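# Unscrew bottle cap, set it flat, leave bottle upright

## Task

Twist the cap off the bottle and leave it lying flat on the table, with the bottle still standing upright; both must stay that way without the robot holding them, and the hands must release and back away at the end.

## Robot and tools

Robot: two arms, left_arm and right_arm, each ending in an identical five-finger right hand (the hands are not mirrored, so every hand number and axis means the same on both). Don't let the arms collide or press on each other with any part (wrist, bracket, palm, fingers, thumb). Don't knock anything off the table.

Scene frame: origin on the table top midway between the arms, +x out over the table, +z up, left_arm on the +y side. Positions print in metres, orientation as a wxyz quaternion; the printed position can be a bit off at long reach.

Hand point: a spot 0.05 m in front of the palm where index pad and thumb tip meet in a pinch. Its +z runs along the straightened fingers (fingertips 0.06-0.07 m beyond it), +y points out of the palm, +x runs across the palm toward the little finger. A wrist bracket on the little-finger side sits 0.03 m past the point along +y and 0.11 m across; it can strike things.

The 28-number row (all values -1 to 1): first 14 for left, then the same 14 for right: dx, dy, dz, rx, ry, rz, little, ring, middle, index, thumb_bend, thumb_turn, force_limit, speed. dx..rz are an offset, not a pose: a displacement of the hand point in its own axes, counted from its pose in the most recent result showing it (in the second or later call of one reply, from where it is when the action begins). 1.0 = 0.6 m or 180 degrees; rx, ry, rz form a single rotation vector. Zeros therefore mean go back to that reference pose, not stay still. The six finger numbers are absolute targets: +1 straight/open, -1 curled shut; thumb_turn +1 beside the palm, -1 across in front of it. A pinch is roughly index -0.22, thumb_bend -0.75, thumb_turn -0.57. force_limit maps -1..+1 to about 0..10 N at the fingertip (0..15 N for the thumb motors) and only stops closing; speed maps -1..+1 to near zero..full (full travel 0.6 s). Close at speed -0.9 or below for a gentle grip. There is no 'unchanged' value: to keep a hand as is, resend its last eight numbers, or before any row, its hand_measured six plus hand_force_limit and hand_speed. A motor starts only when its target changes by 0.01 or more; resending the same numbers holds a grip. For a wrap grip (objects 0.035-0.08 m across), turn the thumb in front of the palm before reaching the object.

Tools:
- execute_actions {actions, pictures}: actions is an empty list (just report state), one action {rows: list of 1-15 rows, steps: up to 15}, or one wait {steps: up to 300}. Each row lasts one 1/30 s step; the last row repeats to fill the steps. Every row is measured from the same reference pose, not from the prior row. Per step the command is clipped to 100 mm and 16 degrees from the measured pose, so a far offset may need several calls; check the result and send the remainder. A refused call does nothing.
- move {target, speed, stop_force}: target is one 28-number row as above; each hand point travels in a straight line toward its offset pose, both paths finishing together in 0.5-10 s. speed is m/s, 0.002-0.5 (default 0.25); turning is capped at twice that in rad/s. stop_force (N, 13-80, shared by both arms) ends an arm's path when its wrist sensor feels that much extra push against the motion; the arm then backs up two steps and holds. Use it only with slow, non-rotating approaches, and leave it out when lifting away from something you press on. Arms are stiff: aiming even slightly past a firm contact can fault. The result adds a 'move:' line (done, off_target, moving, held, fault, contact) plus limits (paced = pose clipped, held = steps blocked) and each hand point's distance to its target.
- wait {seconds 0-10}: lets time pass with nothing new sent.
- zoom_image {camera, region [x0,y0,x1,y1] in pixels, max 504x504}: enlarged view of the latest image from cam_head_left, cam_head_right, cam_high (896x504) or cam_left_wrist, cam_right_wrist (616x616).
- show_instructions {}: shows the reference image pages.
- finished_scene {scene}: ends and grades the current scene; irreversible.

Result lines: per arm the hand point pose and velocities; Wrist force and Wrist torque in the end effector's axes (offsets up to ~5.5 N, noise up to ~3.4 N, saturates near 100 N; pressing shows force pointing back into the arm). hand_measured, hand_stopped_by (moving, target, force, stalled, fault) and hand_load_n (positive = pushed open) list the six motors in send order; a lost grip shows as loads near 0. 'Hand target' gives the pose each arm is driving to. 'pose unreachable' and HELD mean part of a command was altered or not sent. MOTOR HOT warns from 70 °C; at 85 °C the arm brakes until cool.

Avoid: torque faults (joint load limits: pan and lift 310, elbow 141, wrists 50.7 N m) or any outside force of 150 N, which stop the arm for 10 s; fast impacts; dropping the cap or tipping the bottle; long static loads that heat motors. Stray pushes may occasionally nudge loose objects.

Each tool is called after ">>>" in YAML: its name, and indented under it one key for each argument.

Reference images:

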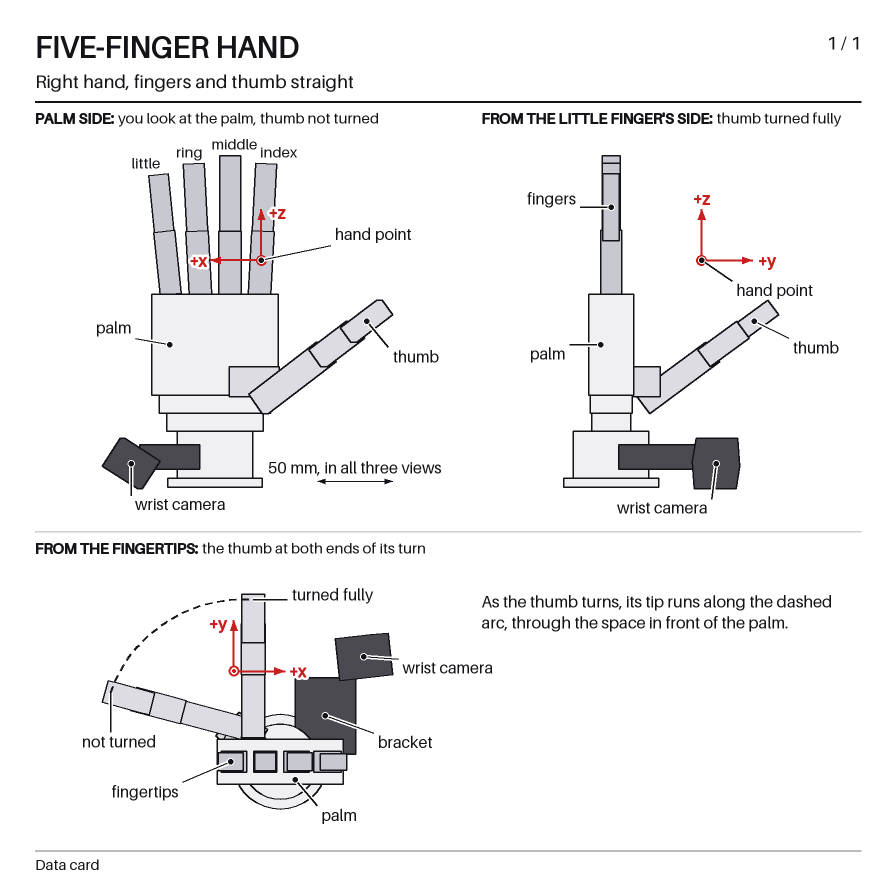

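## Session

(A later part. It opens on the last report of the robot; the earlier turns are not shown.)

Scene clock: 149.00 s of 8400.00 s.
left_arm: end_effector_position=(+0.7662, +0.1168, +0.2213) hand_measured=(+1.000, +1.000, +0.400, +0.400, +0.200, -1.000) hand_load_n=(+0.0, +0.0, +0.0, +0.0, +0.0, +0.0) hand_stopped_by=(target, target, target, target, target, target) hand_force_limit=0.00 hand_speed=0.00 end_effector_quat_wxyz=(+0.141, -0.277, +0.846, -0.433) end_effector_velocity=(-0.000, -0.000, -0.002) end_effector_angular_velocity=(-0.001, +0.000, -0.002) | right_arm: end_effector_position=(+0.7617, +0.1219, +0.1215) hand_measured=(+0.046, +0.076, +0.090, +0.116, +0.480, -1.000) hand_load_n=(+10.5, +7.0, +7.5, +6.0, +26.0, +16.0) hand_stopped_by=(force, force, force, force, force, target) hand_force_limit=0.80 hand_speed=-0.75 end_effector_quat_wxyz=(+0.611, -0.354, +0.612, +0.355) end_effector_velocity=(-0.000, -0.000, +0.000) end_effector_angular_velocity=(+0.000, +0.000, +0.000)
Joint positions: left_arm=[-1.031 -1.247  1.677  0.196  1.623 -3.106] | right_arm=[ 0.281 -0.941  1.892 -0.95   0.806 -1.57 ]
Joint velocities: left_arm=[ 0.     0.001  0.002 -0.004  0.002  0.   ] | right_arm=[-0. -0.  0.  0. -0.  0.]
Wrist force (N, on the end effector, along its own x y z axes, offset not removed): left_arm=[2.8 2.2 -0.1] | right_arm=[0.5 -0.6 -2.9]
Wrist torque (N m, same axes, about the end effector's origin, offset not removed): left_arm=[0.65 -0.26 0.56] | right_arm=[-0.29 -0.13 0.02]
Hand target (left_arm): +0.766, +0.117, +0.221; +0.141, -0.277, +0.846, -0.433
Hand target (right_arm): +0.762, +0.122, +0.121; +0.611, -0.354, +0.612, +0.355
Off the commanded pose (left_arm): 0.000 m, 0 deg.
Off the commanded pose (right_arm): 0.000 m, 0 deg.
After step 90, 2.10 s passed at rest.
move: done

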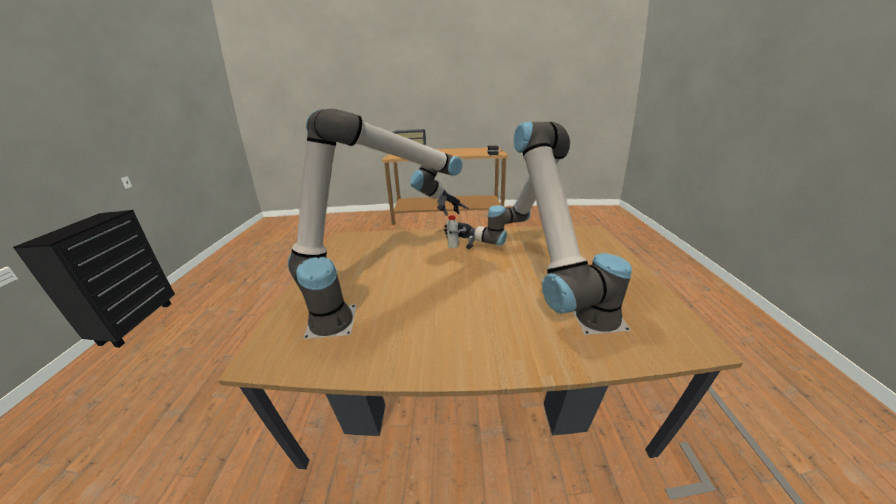

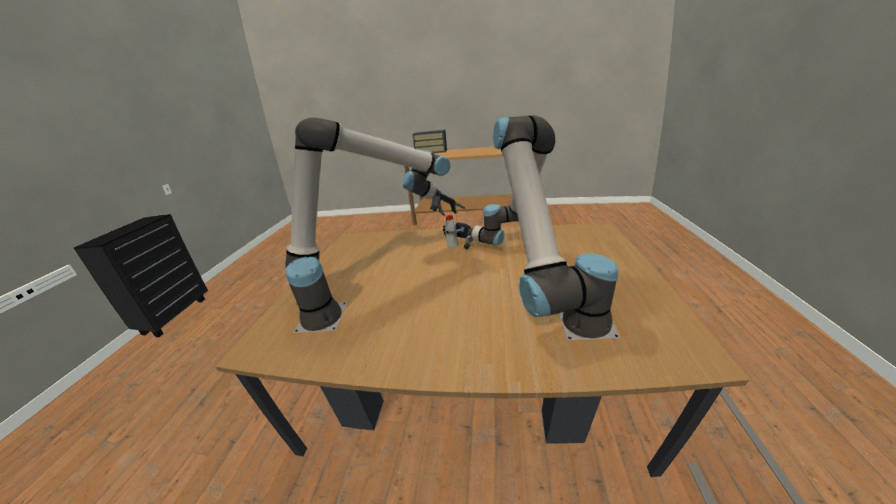

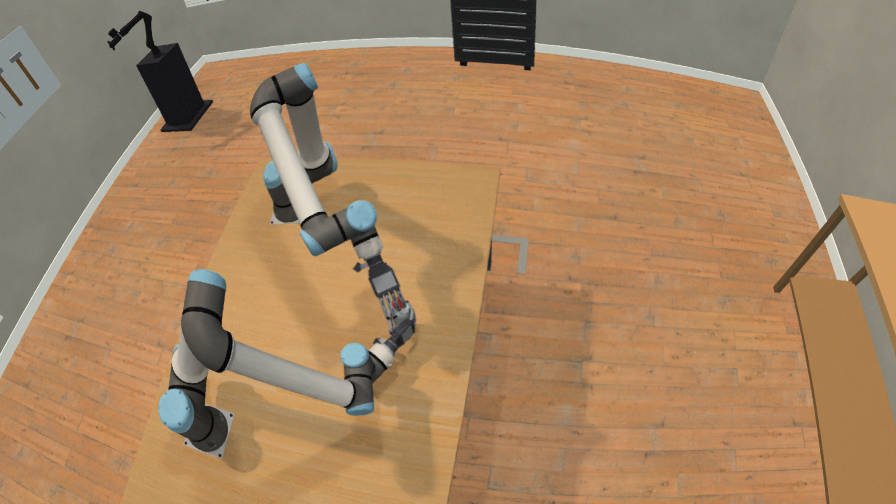

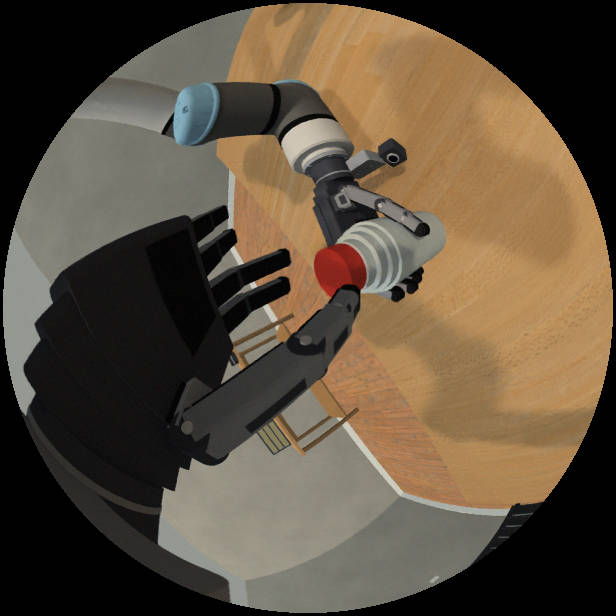

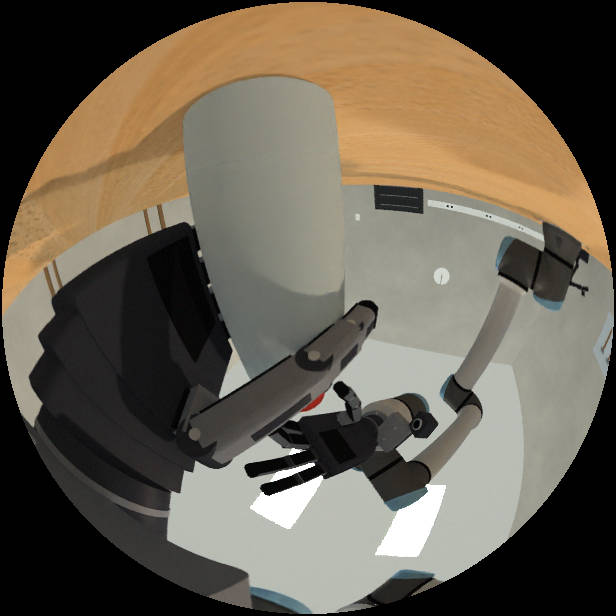

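>>> move:
  target: [0,0,0,0,0,0,1,1,0.4,0.4,0.2,-1,0,0, 0,0,0,0,0,0,0.35,0.35,0.35,0.35,1,-1,0.8,-0.8]

>>> move:
  target: [0,0,0,0,0,0,1,1,0.4,0.4,0.2,-1,0,0, 0,0.008,0.015,0,0,0,0.35,0.35,0.35,0.35,1,-1,0.8,-0.8]
  speed: 0.015

>>> move:
  target: [0,0,0,0,0,0,1,1,0.4,0.4,0.2,-1,0,0, 0,0,0,0,0,0,0.35,0.35,-1,-1,-1,-1,1,-0.8]

>>> zoom_image:
  camera: "cam_head_right"
  region: [420, 195, 480, 255]

Scene clock: 161.50 s of 8400.00 s.
left_arm: end_effector_position=(+0.7662, +0.1168, +0.2213) hand_measured=(+1.000, +1.000, +0.400, +0.400, +0.200, -1.000) hand_load_n=(+0.0, +0.0, +0.0, +0.0, +0.0, +0.0) hand_stopped_by=(target, target, target, target, target, target) hand_force_limit=0.00 hand_speed=0.00 end_effector_quat_wxyz=(+0.141, -0.277, +0.846, -0.433) end_effector_velocity=(-0.000, -0.000, +0.000) end_effector_angular_velocity=(-0.001, +0.000, -0.000) | right_arm: end_effector_position=(+0.7617, +0.1219, +0.1215) hand_measured=(+0.350, +0.350, +0.350, +0.350, +1.000, -1.000) hand_load_n=(+0.0, +0.0, +0.0, +0.0, +0.0, +0.0) hand_stopped_by=(target, target, target, target, target, target) hand_force_limit=0.80 hand_speed=-0.80 end_effector_quat_wxyz=(+0.611, -0.354, +0.612, +0.355) end_effector_velocity=(-0.000, -0.000, -0.001) end_effector_angular_velocity=(-0.001, -0.001, -0.000)
Joint positions: left_arm=[-1.031 -1.247  1.677  0.196  1.623 -3.106] | right_arm=[ 0.281 -0.941  1.892 -0.95   0.806 -1.57 ]
Joint velocities: left_arm=[ 0.    -0.    -0.     0.     0.001 -0.   ] | right_arm=[ 0.     0.001  0.    -0.001  0.001 -0.002]
Wrist force (N, on the end effector, along its own x y z axes, offset not removed): left_arm=[-0.3 2.3 1.0] | right_arm=[0.2 2.6 -1.6]
Wrist torque (N m, same axes, about the end effector's origin, offset not removed): left_arm=[0.68 0.17 0.31] | right_arm=[0.28 0.07 0.05]
Hand target (left_arm): +0.766, +0.117, +0.221; +0.141, -0.277, +0.846, -0.433
Hand target (right_arm): +0.762, +0.122, +0.121; +0.611, -0.354, +0.612, +0.355
Off the commanded pose (left_arm): 0.000 m, 0 deg.
Off the commanded pose (right_arm): 0.000 m, 0 deg.
After step 90, 6.70 s passed at rest.
move: done

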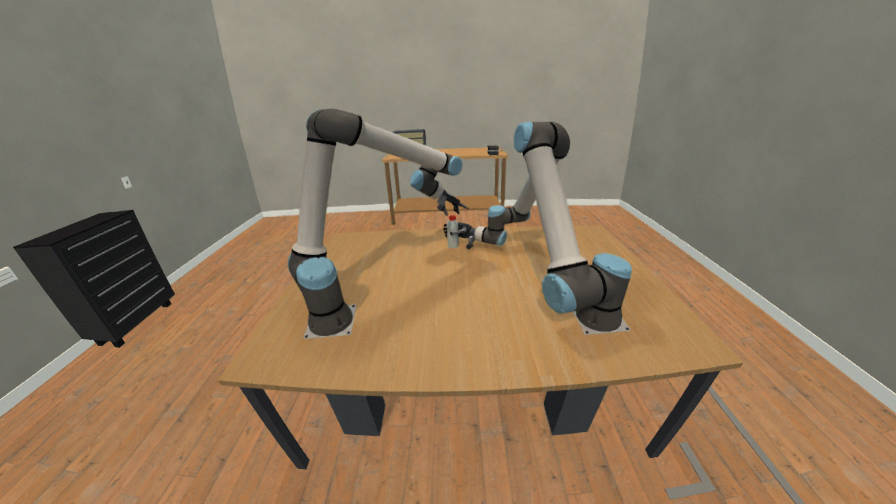

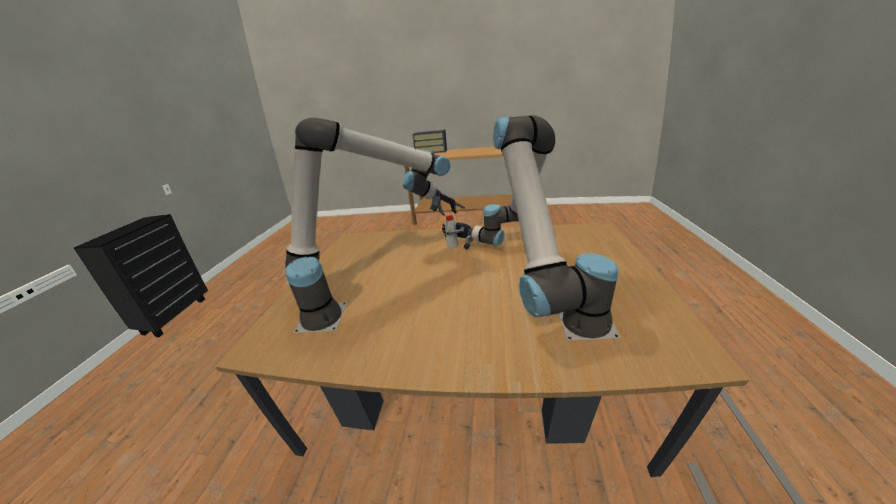

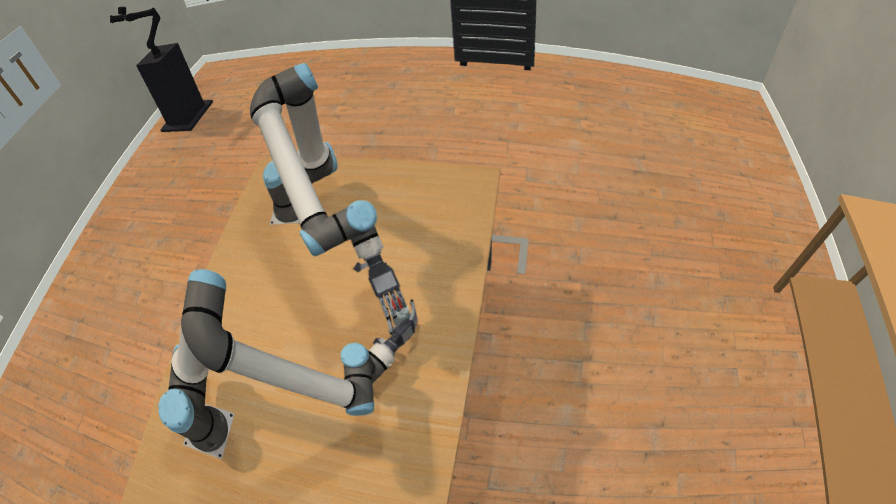

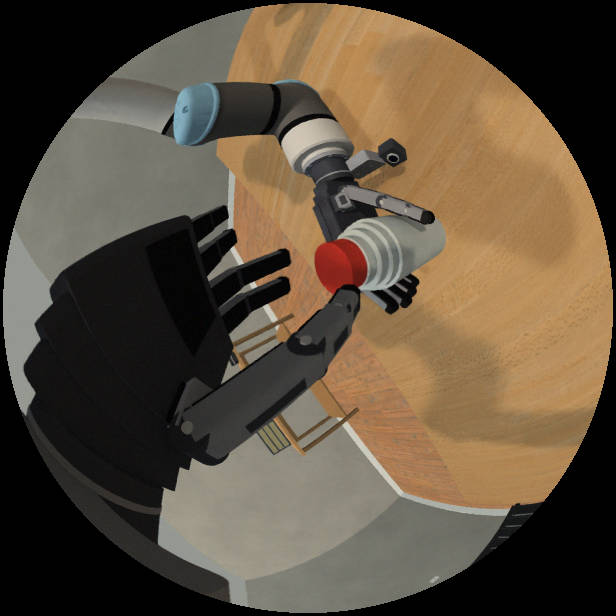

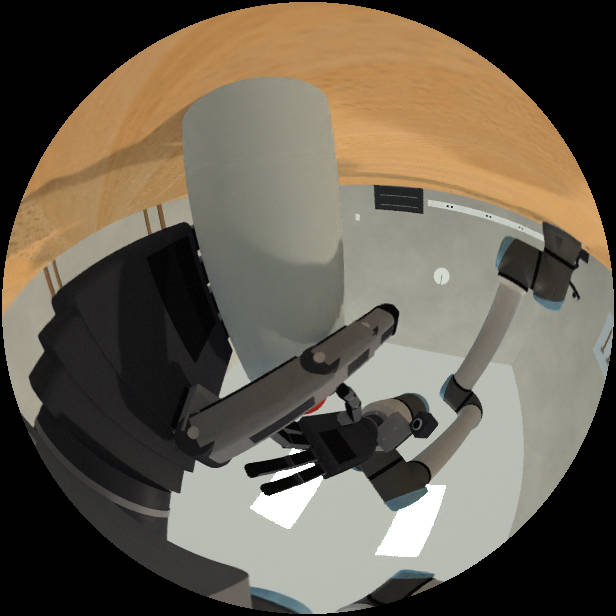

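Scene clock: 162.43 s of 8400.00 s.
left_arm: end_effector_position=(+0.7662, +0.1168, +0.2213) hand_measured=(+1.000, +1.000, +0.400, +0.400, +0.200, -1.000) hand_load_n=(+0.0, +0.0, +0.0, +0.0, +0.0, +0.0) hand_stopped_by=(target, target, target, target, target, target) hand_force_limit=0.00 hand_speed=0.00 end_effector_quat_wxyz=(+0.141, -0.277, +0.846, -0.433) end_effector_velocity=(-0.001, -0.000, +0.001) end_effector_angular_velocity=(-0.001, +0.000, -0.001) | right_arm: end_effector_position=(+0.7620, +0.1317, +0.1215) hand_measured=(+0.350, +0.350, +0.350, +0.350, +1.000, -1.000) hand_load_n=(+0.0, +0.0, +0.0, +0.0, +0.0, +0.0) hand_stopped_by=(target, target, target, target, target, target) hand_force_limit=0.80 hand_speed=-0.80 end_effector_quat_wxyz=(+0.611, -0.354, +0.612, +0.355) end_effector_velocity=(+0.000, +0.003, +0.000) end_effector_angular_velocity=(+0.001, +0.001, -0.000)
Joint positions: left_arm=[-1.031 -1.247  1.677  0.196  1.623 -3.106] | right_arm=[ 0.294 -0.936  1.881 -0.944  0.819 -1.57 ]
Joint velocities: left_arm=[-0.001 -0.001  0.     0.     0.001 -0.001] | right_arm=[ 0.004  0.002 -0.004  0.002  0.004  0.002]
Wrist force (N, on the end effector, along its own x y z axes, offset not removed): left_arm=[0.4 1.6 0.5] | right_arm=[-1.4 0.9 -1.3]
Wrist torque (N m, same axes, about the end effector's origin, offset not removed): left_arm=[0.46 0.11 0.38] | right_arm=[-0.03 0.35 -0.22]
Hand target (left_arm): +0.766, +0.117, +0.221; +0.141, -0.277, +0.846, -0.433
Hand target (right_arm): +0.762, +0.132, +0.121; +0.611, -0.354, +0.612, +0.355
Off the commanded pose (left_arm): 0.000 m, 0 deg.
Off the commanded pose (right_arm): 0.000 m, 0 deg.
move: done

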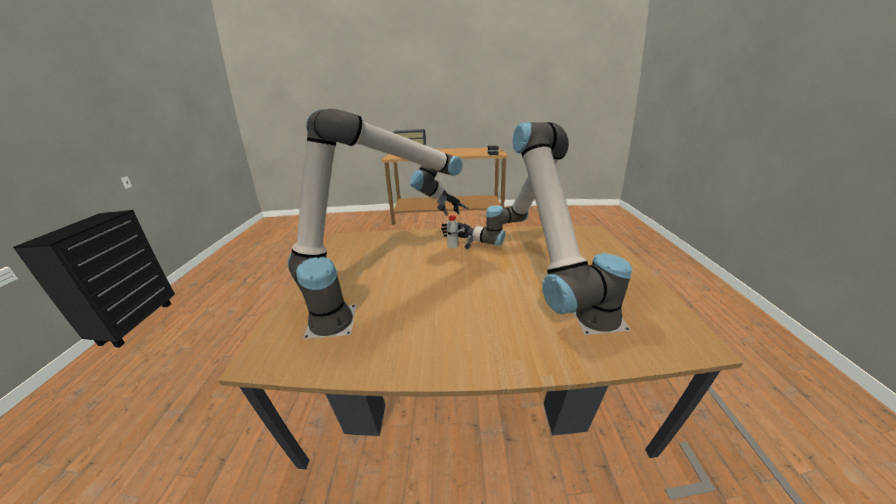

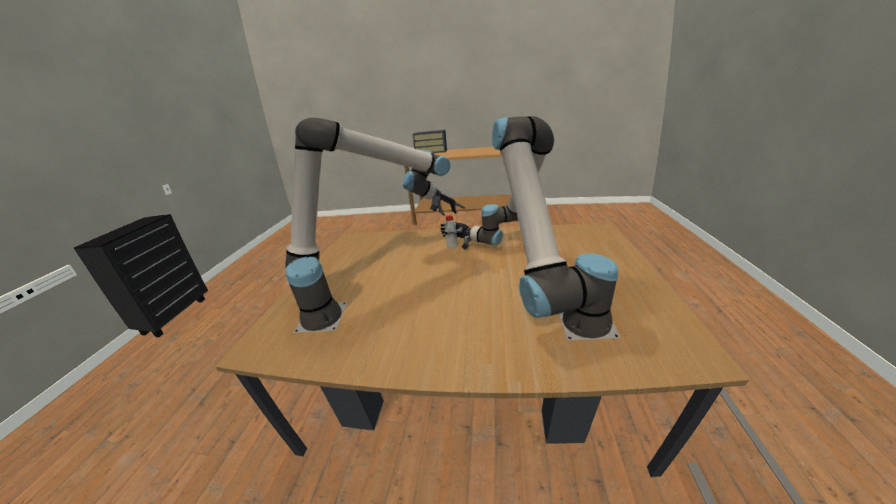

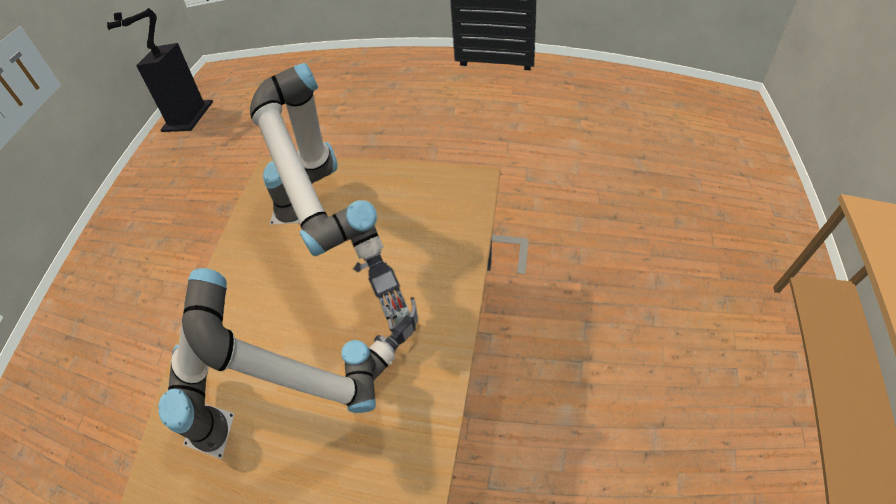

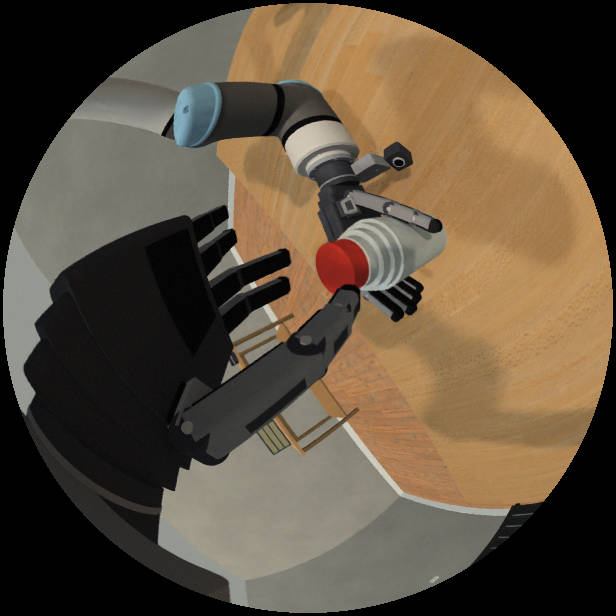

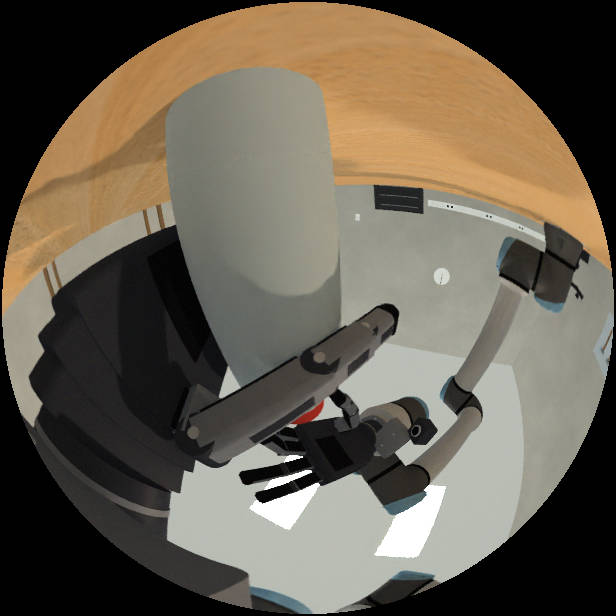

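Scene clock: 164.00 s of 8400.00 s.
left_arm: end_effector_position=(+0.7662, +0.1168, +0.2213) hand_measured=(+1.000, +1.000, +0.400, +0.400, +0.200, -1.000) hand_load_n=(+0.0, +0.0, +0.0, +0.0, +0.0, +0.0) hand_stopped_by=(target, target, target, target, target, target) hand_force_limit=0.00 hand_speed=0.00 end_effector_quat_wxyz=(+0.141, -0.277, +0.846, -0.433) end_effector_velocity=(+0.000, +0.001, -0.001) end_effector_angular_velocity=(+0.000, +0.001, +0.000) | right_arm: end_effector_position=(+0.7620, +0.1317, +0.1215) hand_measured=(+0.350, +0.350, -0.052, -0.046, +0.756, -1.000) hand_load_n=(+0.0, +0.0, +11.0, +10.0, +14.5, -0.5) hand_stopped_by=(target, target, force, force, force, target) hand_force_limit=1.00 hand_speed=-0.80 end_effector_quat_wxyz=(+0.611, -0.354, +0.612, +0.355) end_effector_velocity=(-0.000, -0.000, +0.000) end_effector_angular_velocity=(+0.000, -0.000, +0.000)
Joint positions: left_arm=[-1.031 -1.247  1.677  0.196  1.623 -3.106] | right_arm=[ 0.294 -0.936  1.881 -0.944  0.819 -1.57 ]
Joint velocities: left_arm=[ 0.001  0.     0.     0.     0.001 -0.   ] | right_arm=[-0. -0.  0. -0. -0.  0.]
Wrist force (N, on the end effector, along its own x y z axes, offset not removed): left_arm=[3.2 2.2 -1.2] | right_arm=[-2.4 1.5 -2.4]
Wrist torque (N m, same axes, about the end effector's origin, offset not removed): left_arm=[0.73 -0.34 0.52] | right_arm=[0.29 0.42 -0.27]
Hand target (left_arm): +0.766, +0.117, +0.221; +0.141, -0.277, +0.846, -0.433
Hand target (right_arm): +0.762, +0.132, +0.121; +0.611, -0.354, +0.612, +0.355
Off the commanded pose (left_arm): 0.000 m, 0 deg.
Off the commanded pose (right_arm): 0.000 m, 0 deg.
move: done

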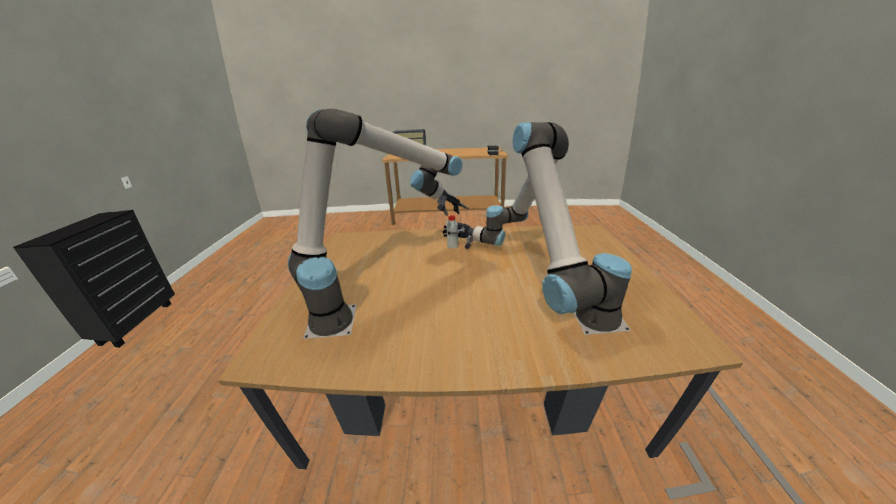

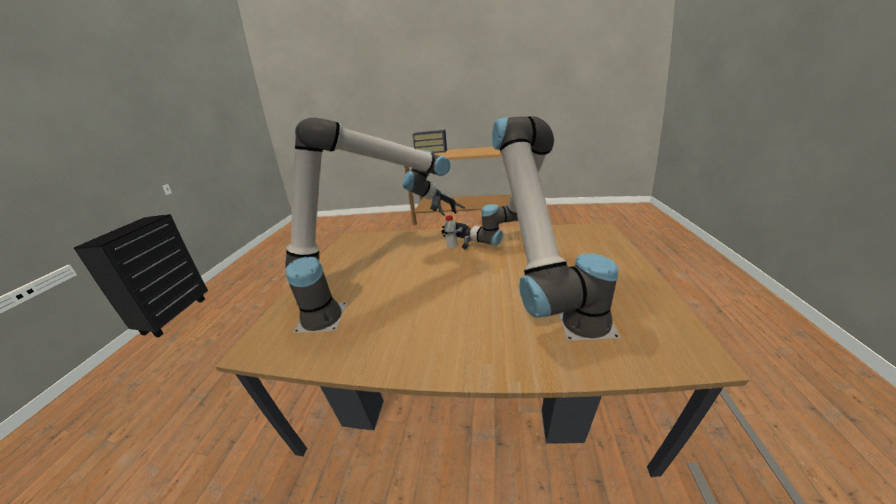

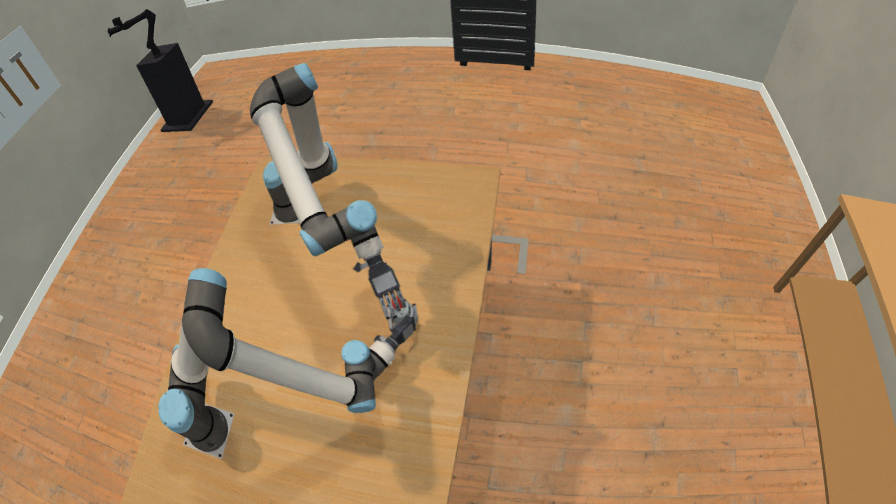

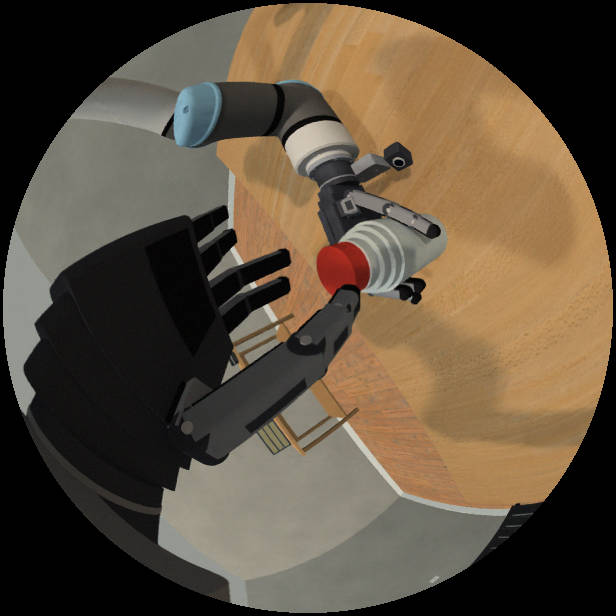

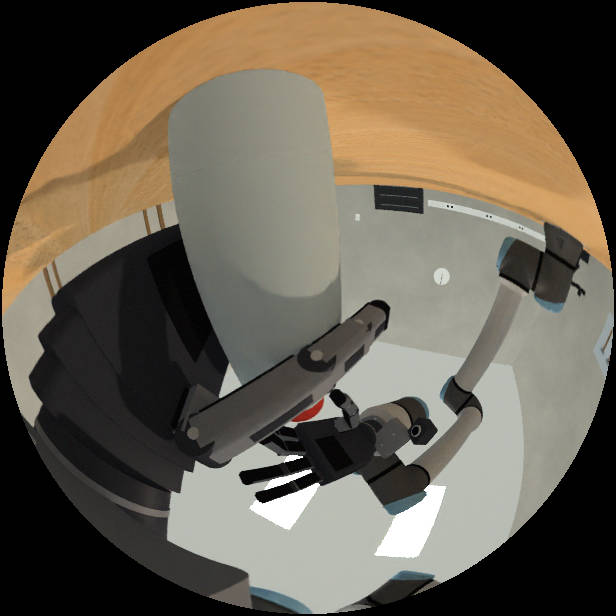

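Region (420, 195, 480, 255) of cam_head_right's 896x504 image, scaled by 8.400, with more detail than that image has.

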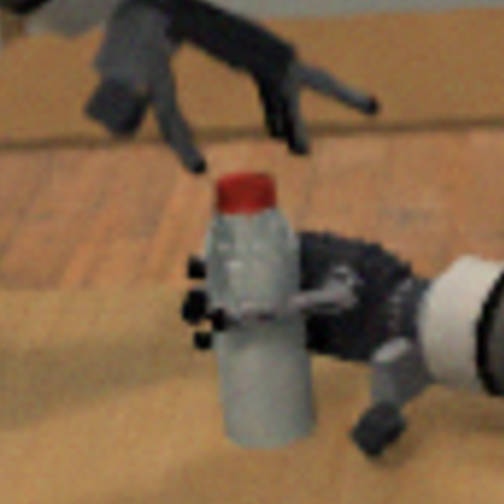

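>>> move:
  target: [0,0.036,0.026,0,0,0,1,1,0.4,0.4,0.2,-1,0,0, 0,0,0,0,0,0,-1,-1,-1,-1,-1,-1,-0.2,-0.9]
  speed: 0.015
  stop_force: 13

>>> zoom_image:
  camera: "cam_left_wrist"
  region: [220, 180, 460, 380]

>>> zoom_image:
  camera: "cam_head_right"
  region: [420, 195, 480, 255]

>>> zoom_image:
  camera: "cam_high"
  region: [365, 270, 435, 340]

Scene clock: 178.90 s of 8400.00 s.
left_arm: end_effector_position=(+0.7662, +0.1168, +0.1946) hand_measured=(+1.000, +1.000, +0.400, +0.400, +0.200, -1.000) hand_load_n=(+0.0, +0.0, +0.0, +0.0, +0.0, +0.0) hand_stopped_by=(target, target, target, target, target, target) hand_force_limit=0.00 hand_speed=0.00 end_effector_quat_wxyz=(+0.141, -0.277, +0.846, -0.433) end_effector_velocity=(-0.000, +0.000, +0.000) end_effector_angular_velocity=(-0.001, +0.000, +0.001) | right_arm: end_effector_position=(+0.7620, +0.1317, +0.1215) hand_measured=(-0.060, -0.048, -0.052, -0.046, +0.758, -1.000) hand_load_n=(+4.0, +3.5, +8.0, +9.5, +16.0, +4.5) hand_stopped_by=(force, force, force, force, force, target) hand_force_limit=-0.20 hand_speed=-0.90 end_effector_quat_wxyz=(+0.611, -0.354, +0.612, +0.355) end_effector_velocity=(+0.000, +0.000, -0.000) end_effector_angular_velocity=(-0.001, -0.001, -0.000)
Joint positions: left_arm=[-1.031 -1.228  1.702  0.151  1.623 -3.106] | right_arm=[ 0.294 -0.936  1.881 -0.944  0.819 -1.57 ]
Joint velocities: left_arm=[ 0.    -0.001  0.    -0.    -0.    -0.001] | right_arm=[ 0.     0.    -0.    -0.     0.    -0.001]
Wrist force (N, on the end effector, along its own x y z axes, offset not removed): left_arm=[2.7 1.9 1.1] | right_arm=[-0.1 0.3 -1.7]
Wrist torque (N m, same axes, about the end effector's origin, offset not removed): left_arm=[0.49 -0.26 0.46] | right_arm=[0.01 -0.07 -0.15]
Hand target (left_arm): +0.766, +0.117, +0.195; +0.141, -0.277, +0.846, -0.433
Hand target (right_arm): +0.762, +0.132, +0.121; +0.611, -0.354, +0.612, +0.355
Off the commanded pose (left_arm): 0.000 m, 0 deg.
Off the commanded pose (right_arm): 0.000 m, 0 deg.
After step 90, 9.20 s passed at rest.
move: done

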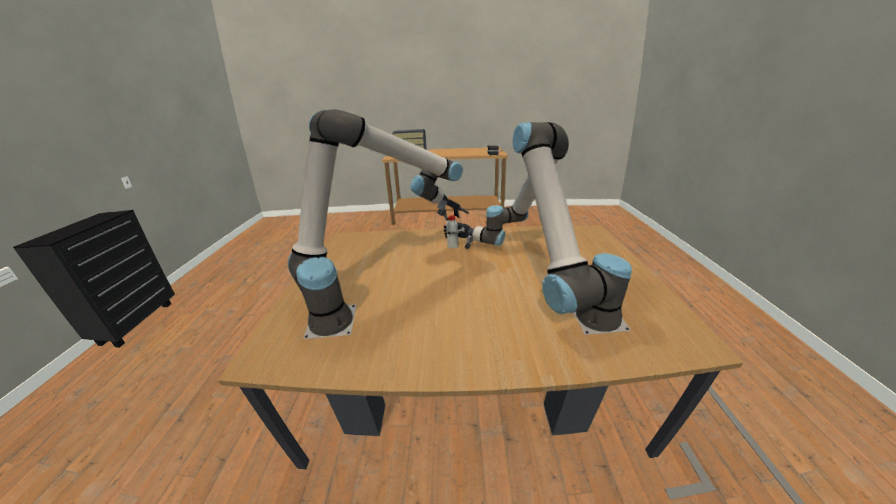

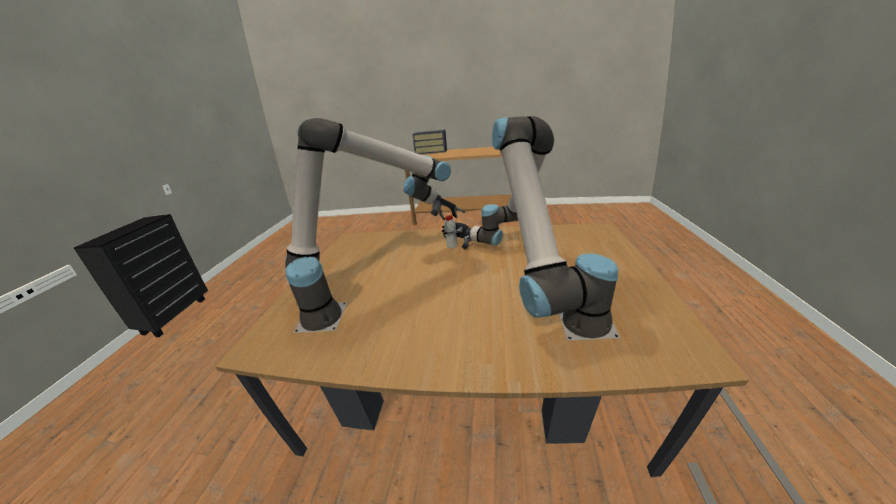

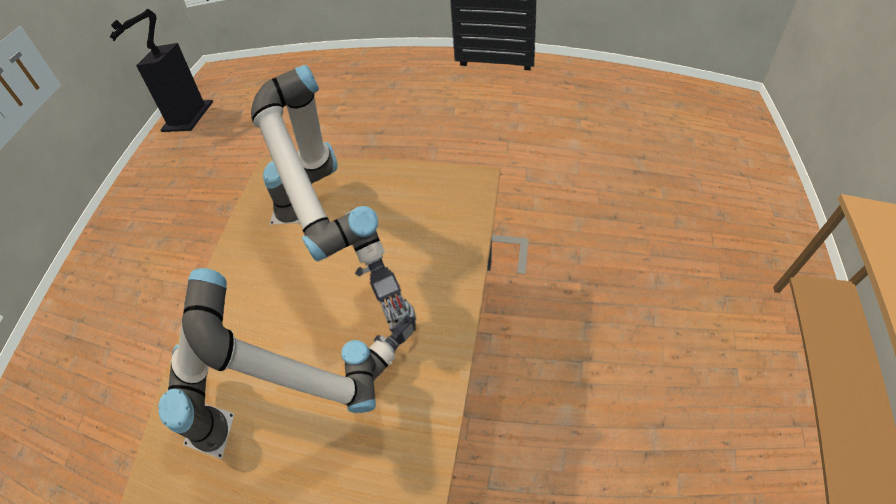

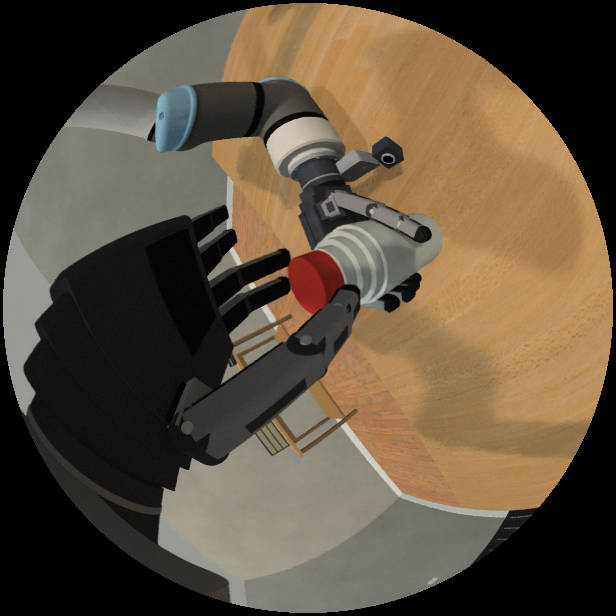

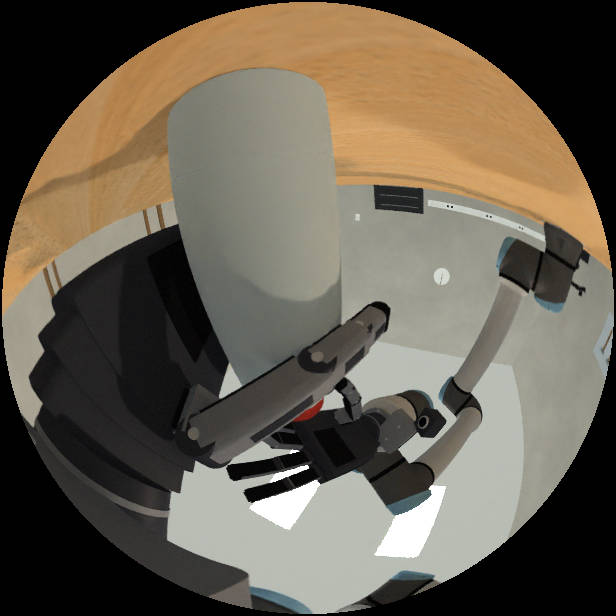

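Region (220, 180, 460, 380) of cam_left_wrist's 616x616 image, scaled by 2.100, with more detail than that image has.

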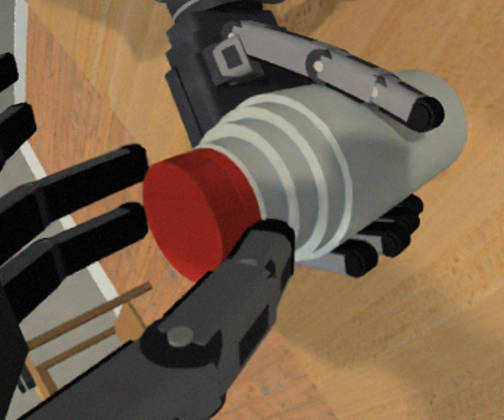

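Region (420, 195, 480, 255) of cam_head_right's 896x504 image, scaled by 8.400, with more detail than that image has.

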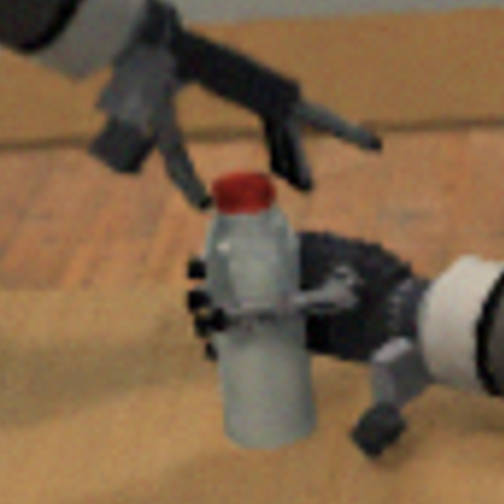

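Region (365, 270, 435, 340) of cam_high's 896x504 image, scaled by 7.200, with more detail than that image has.

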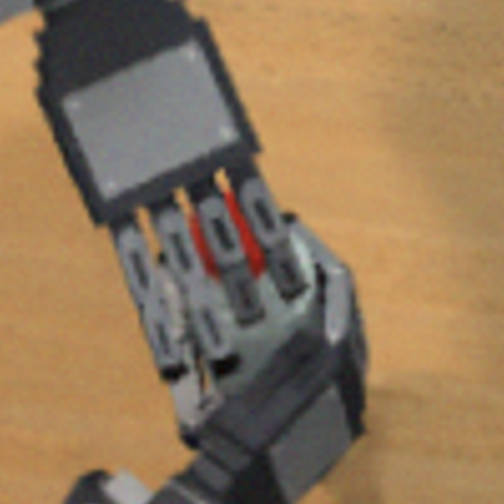

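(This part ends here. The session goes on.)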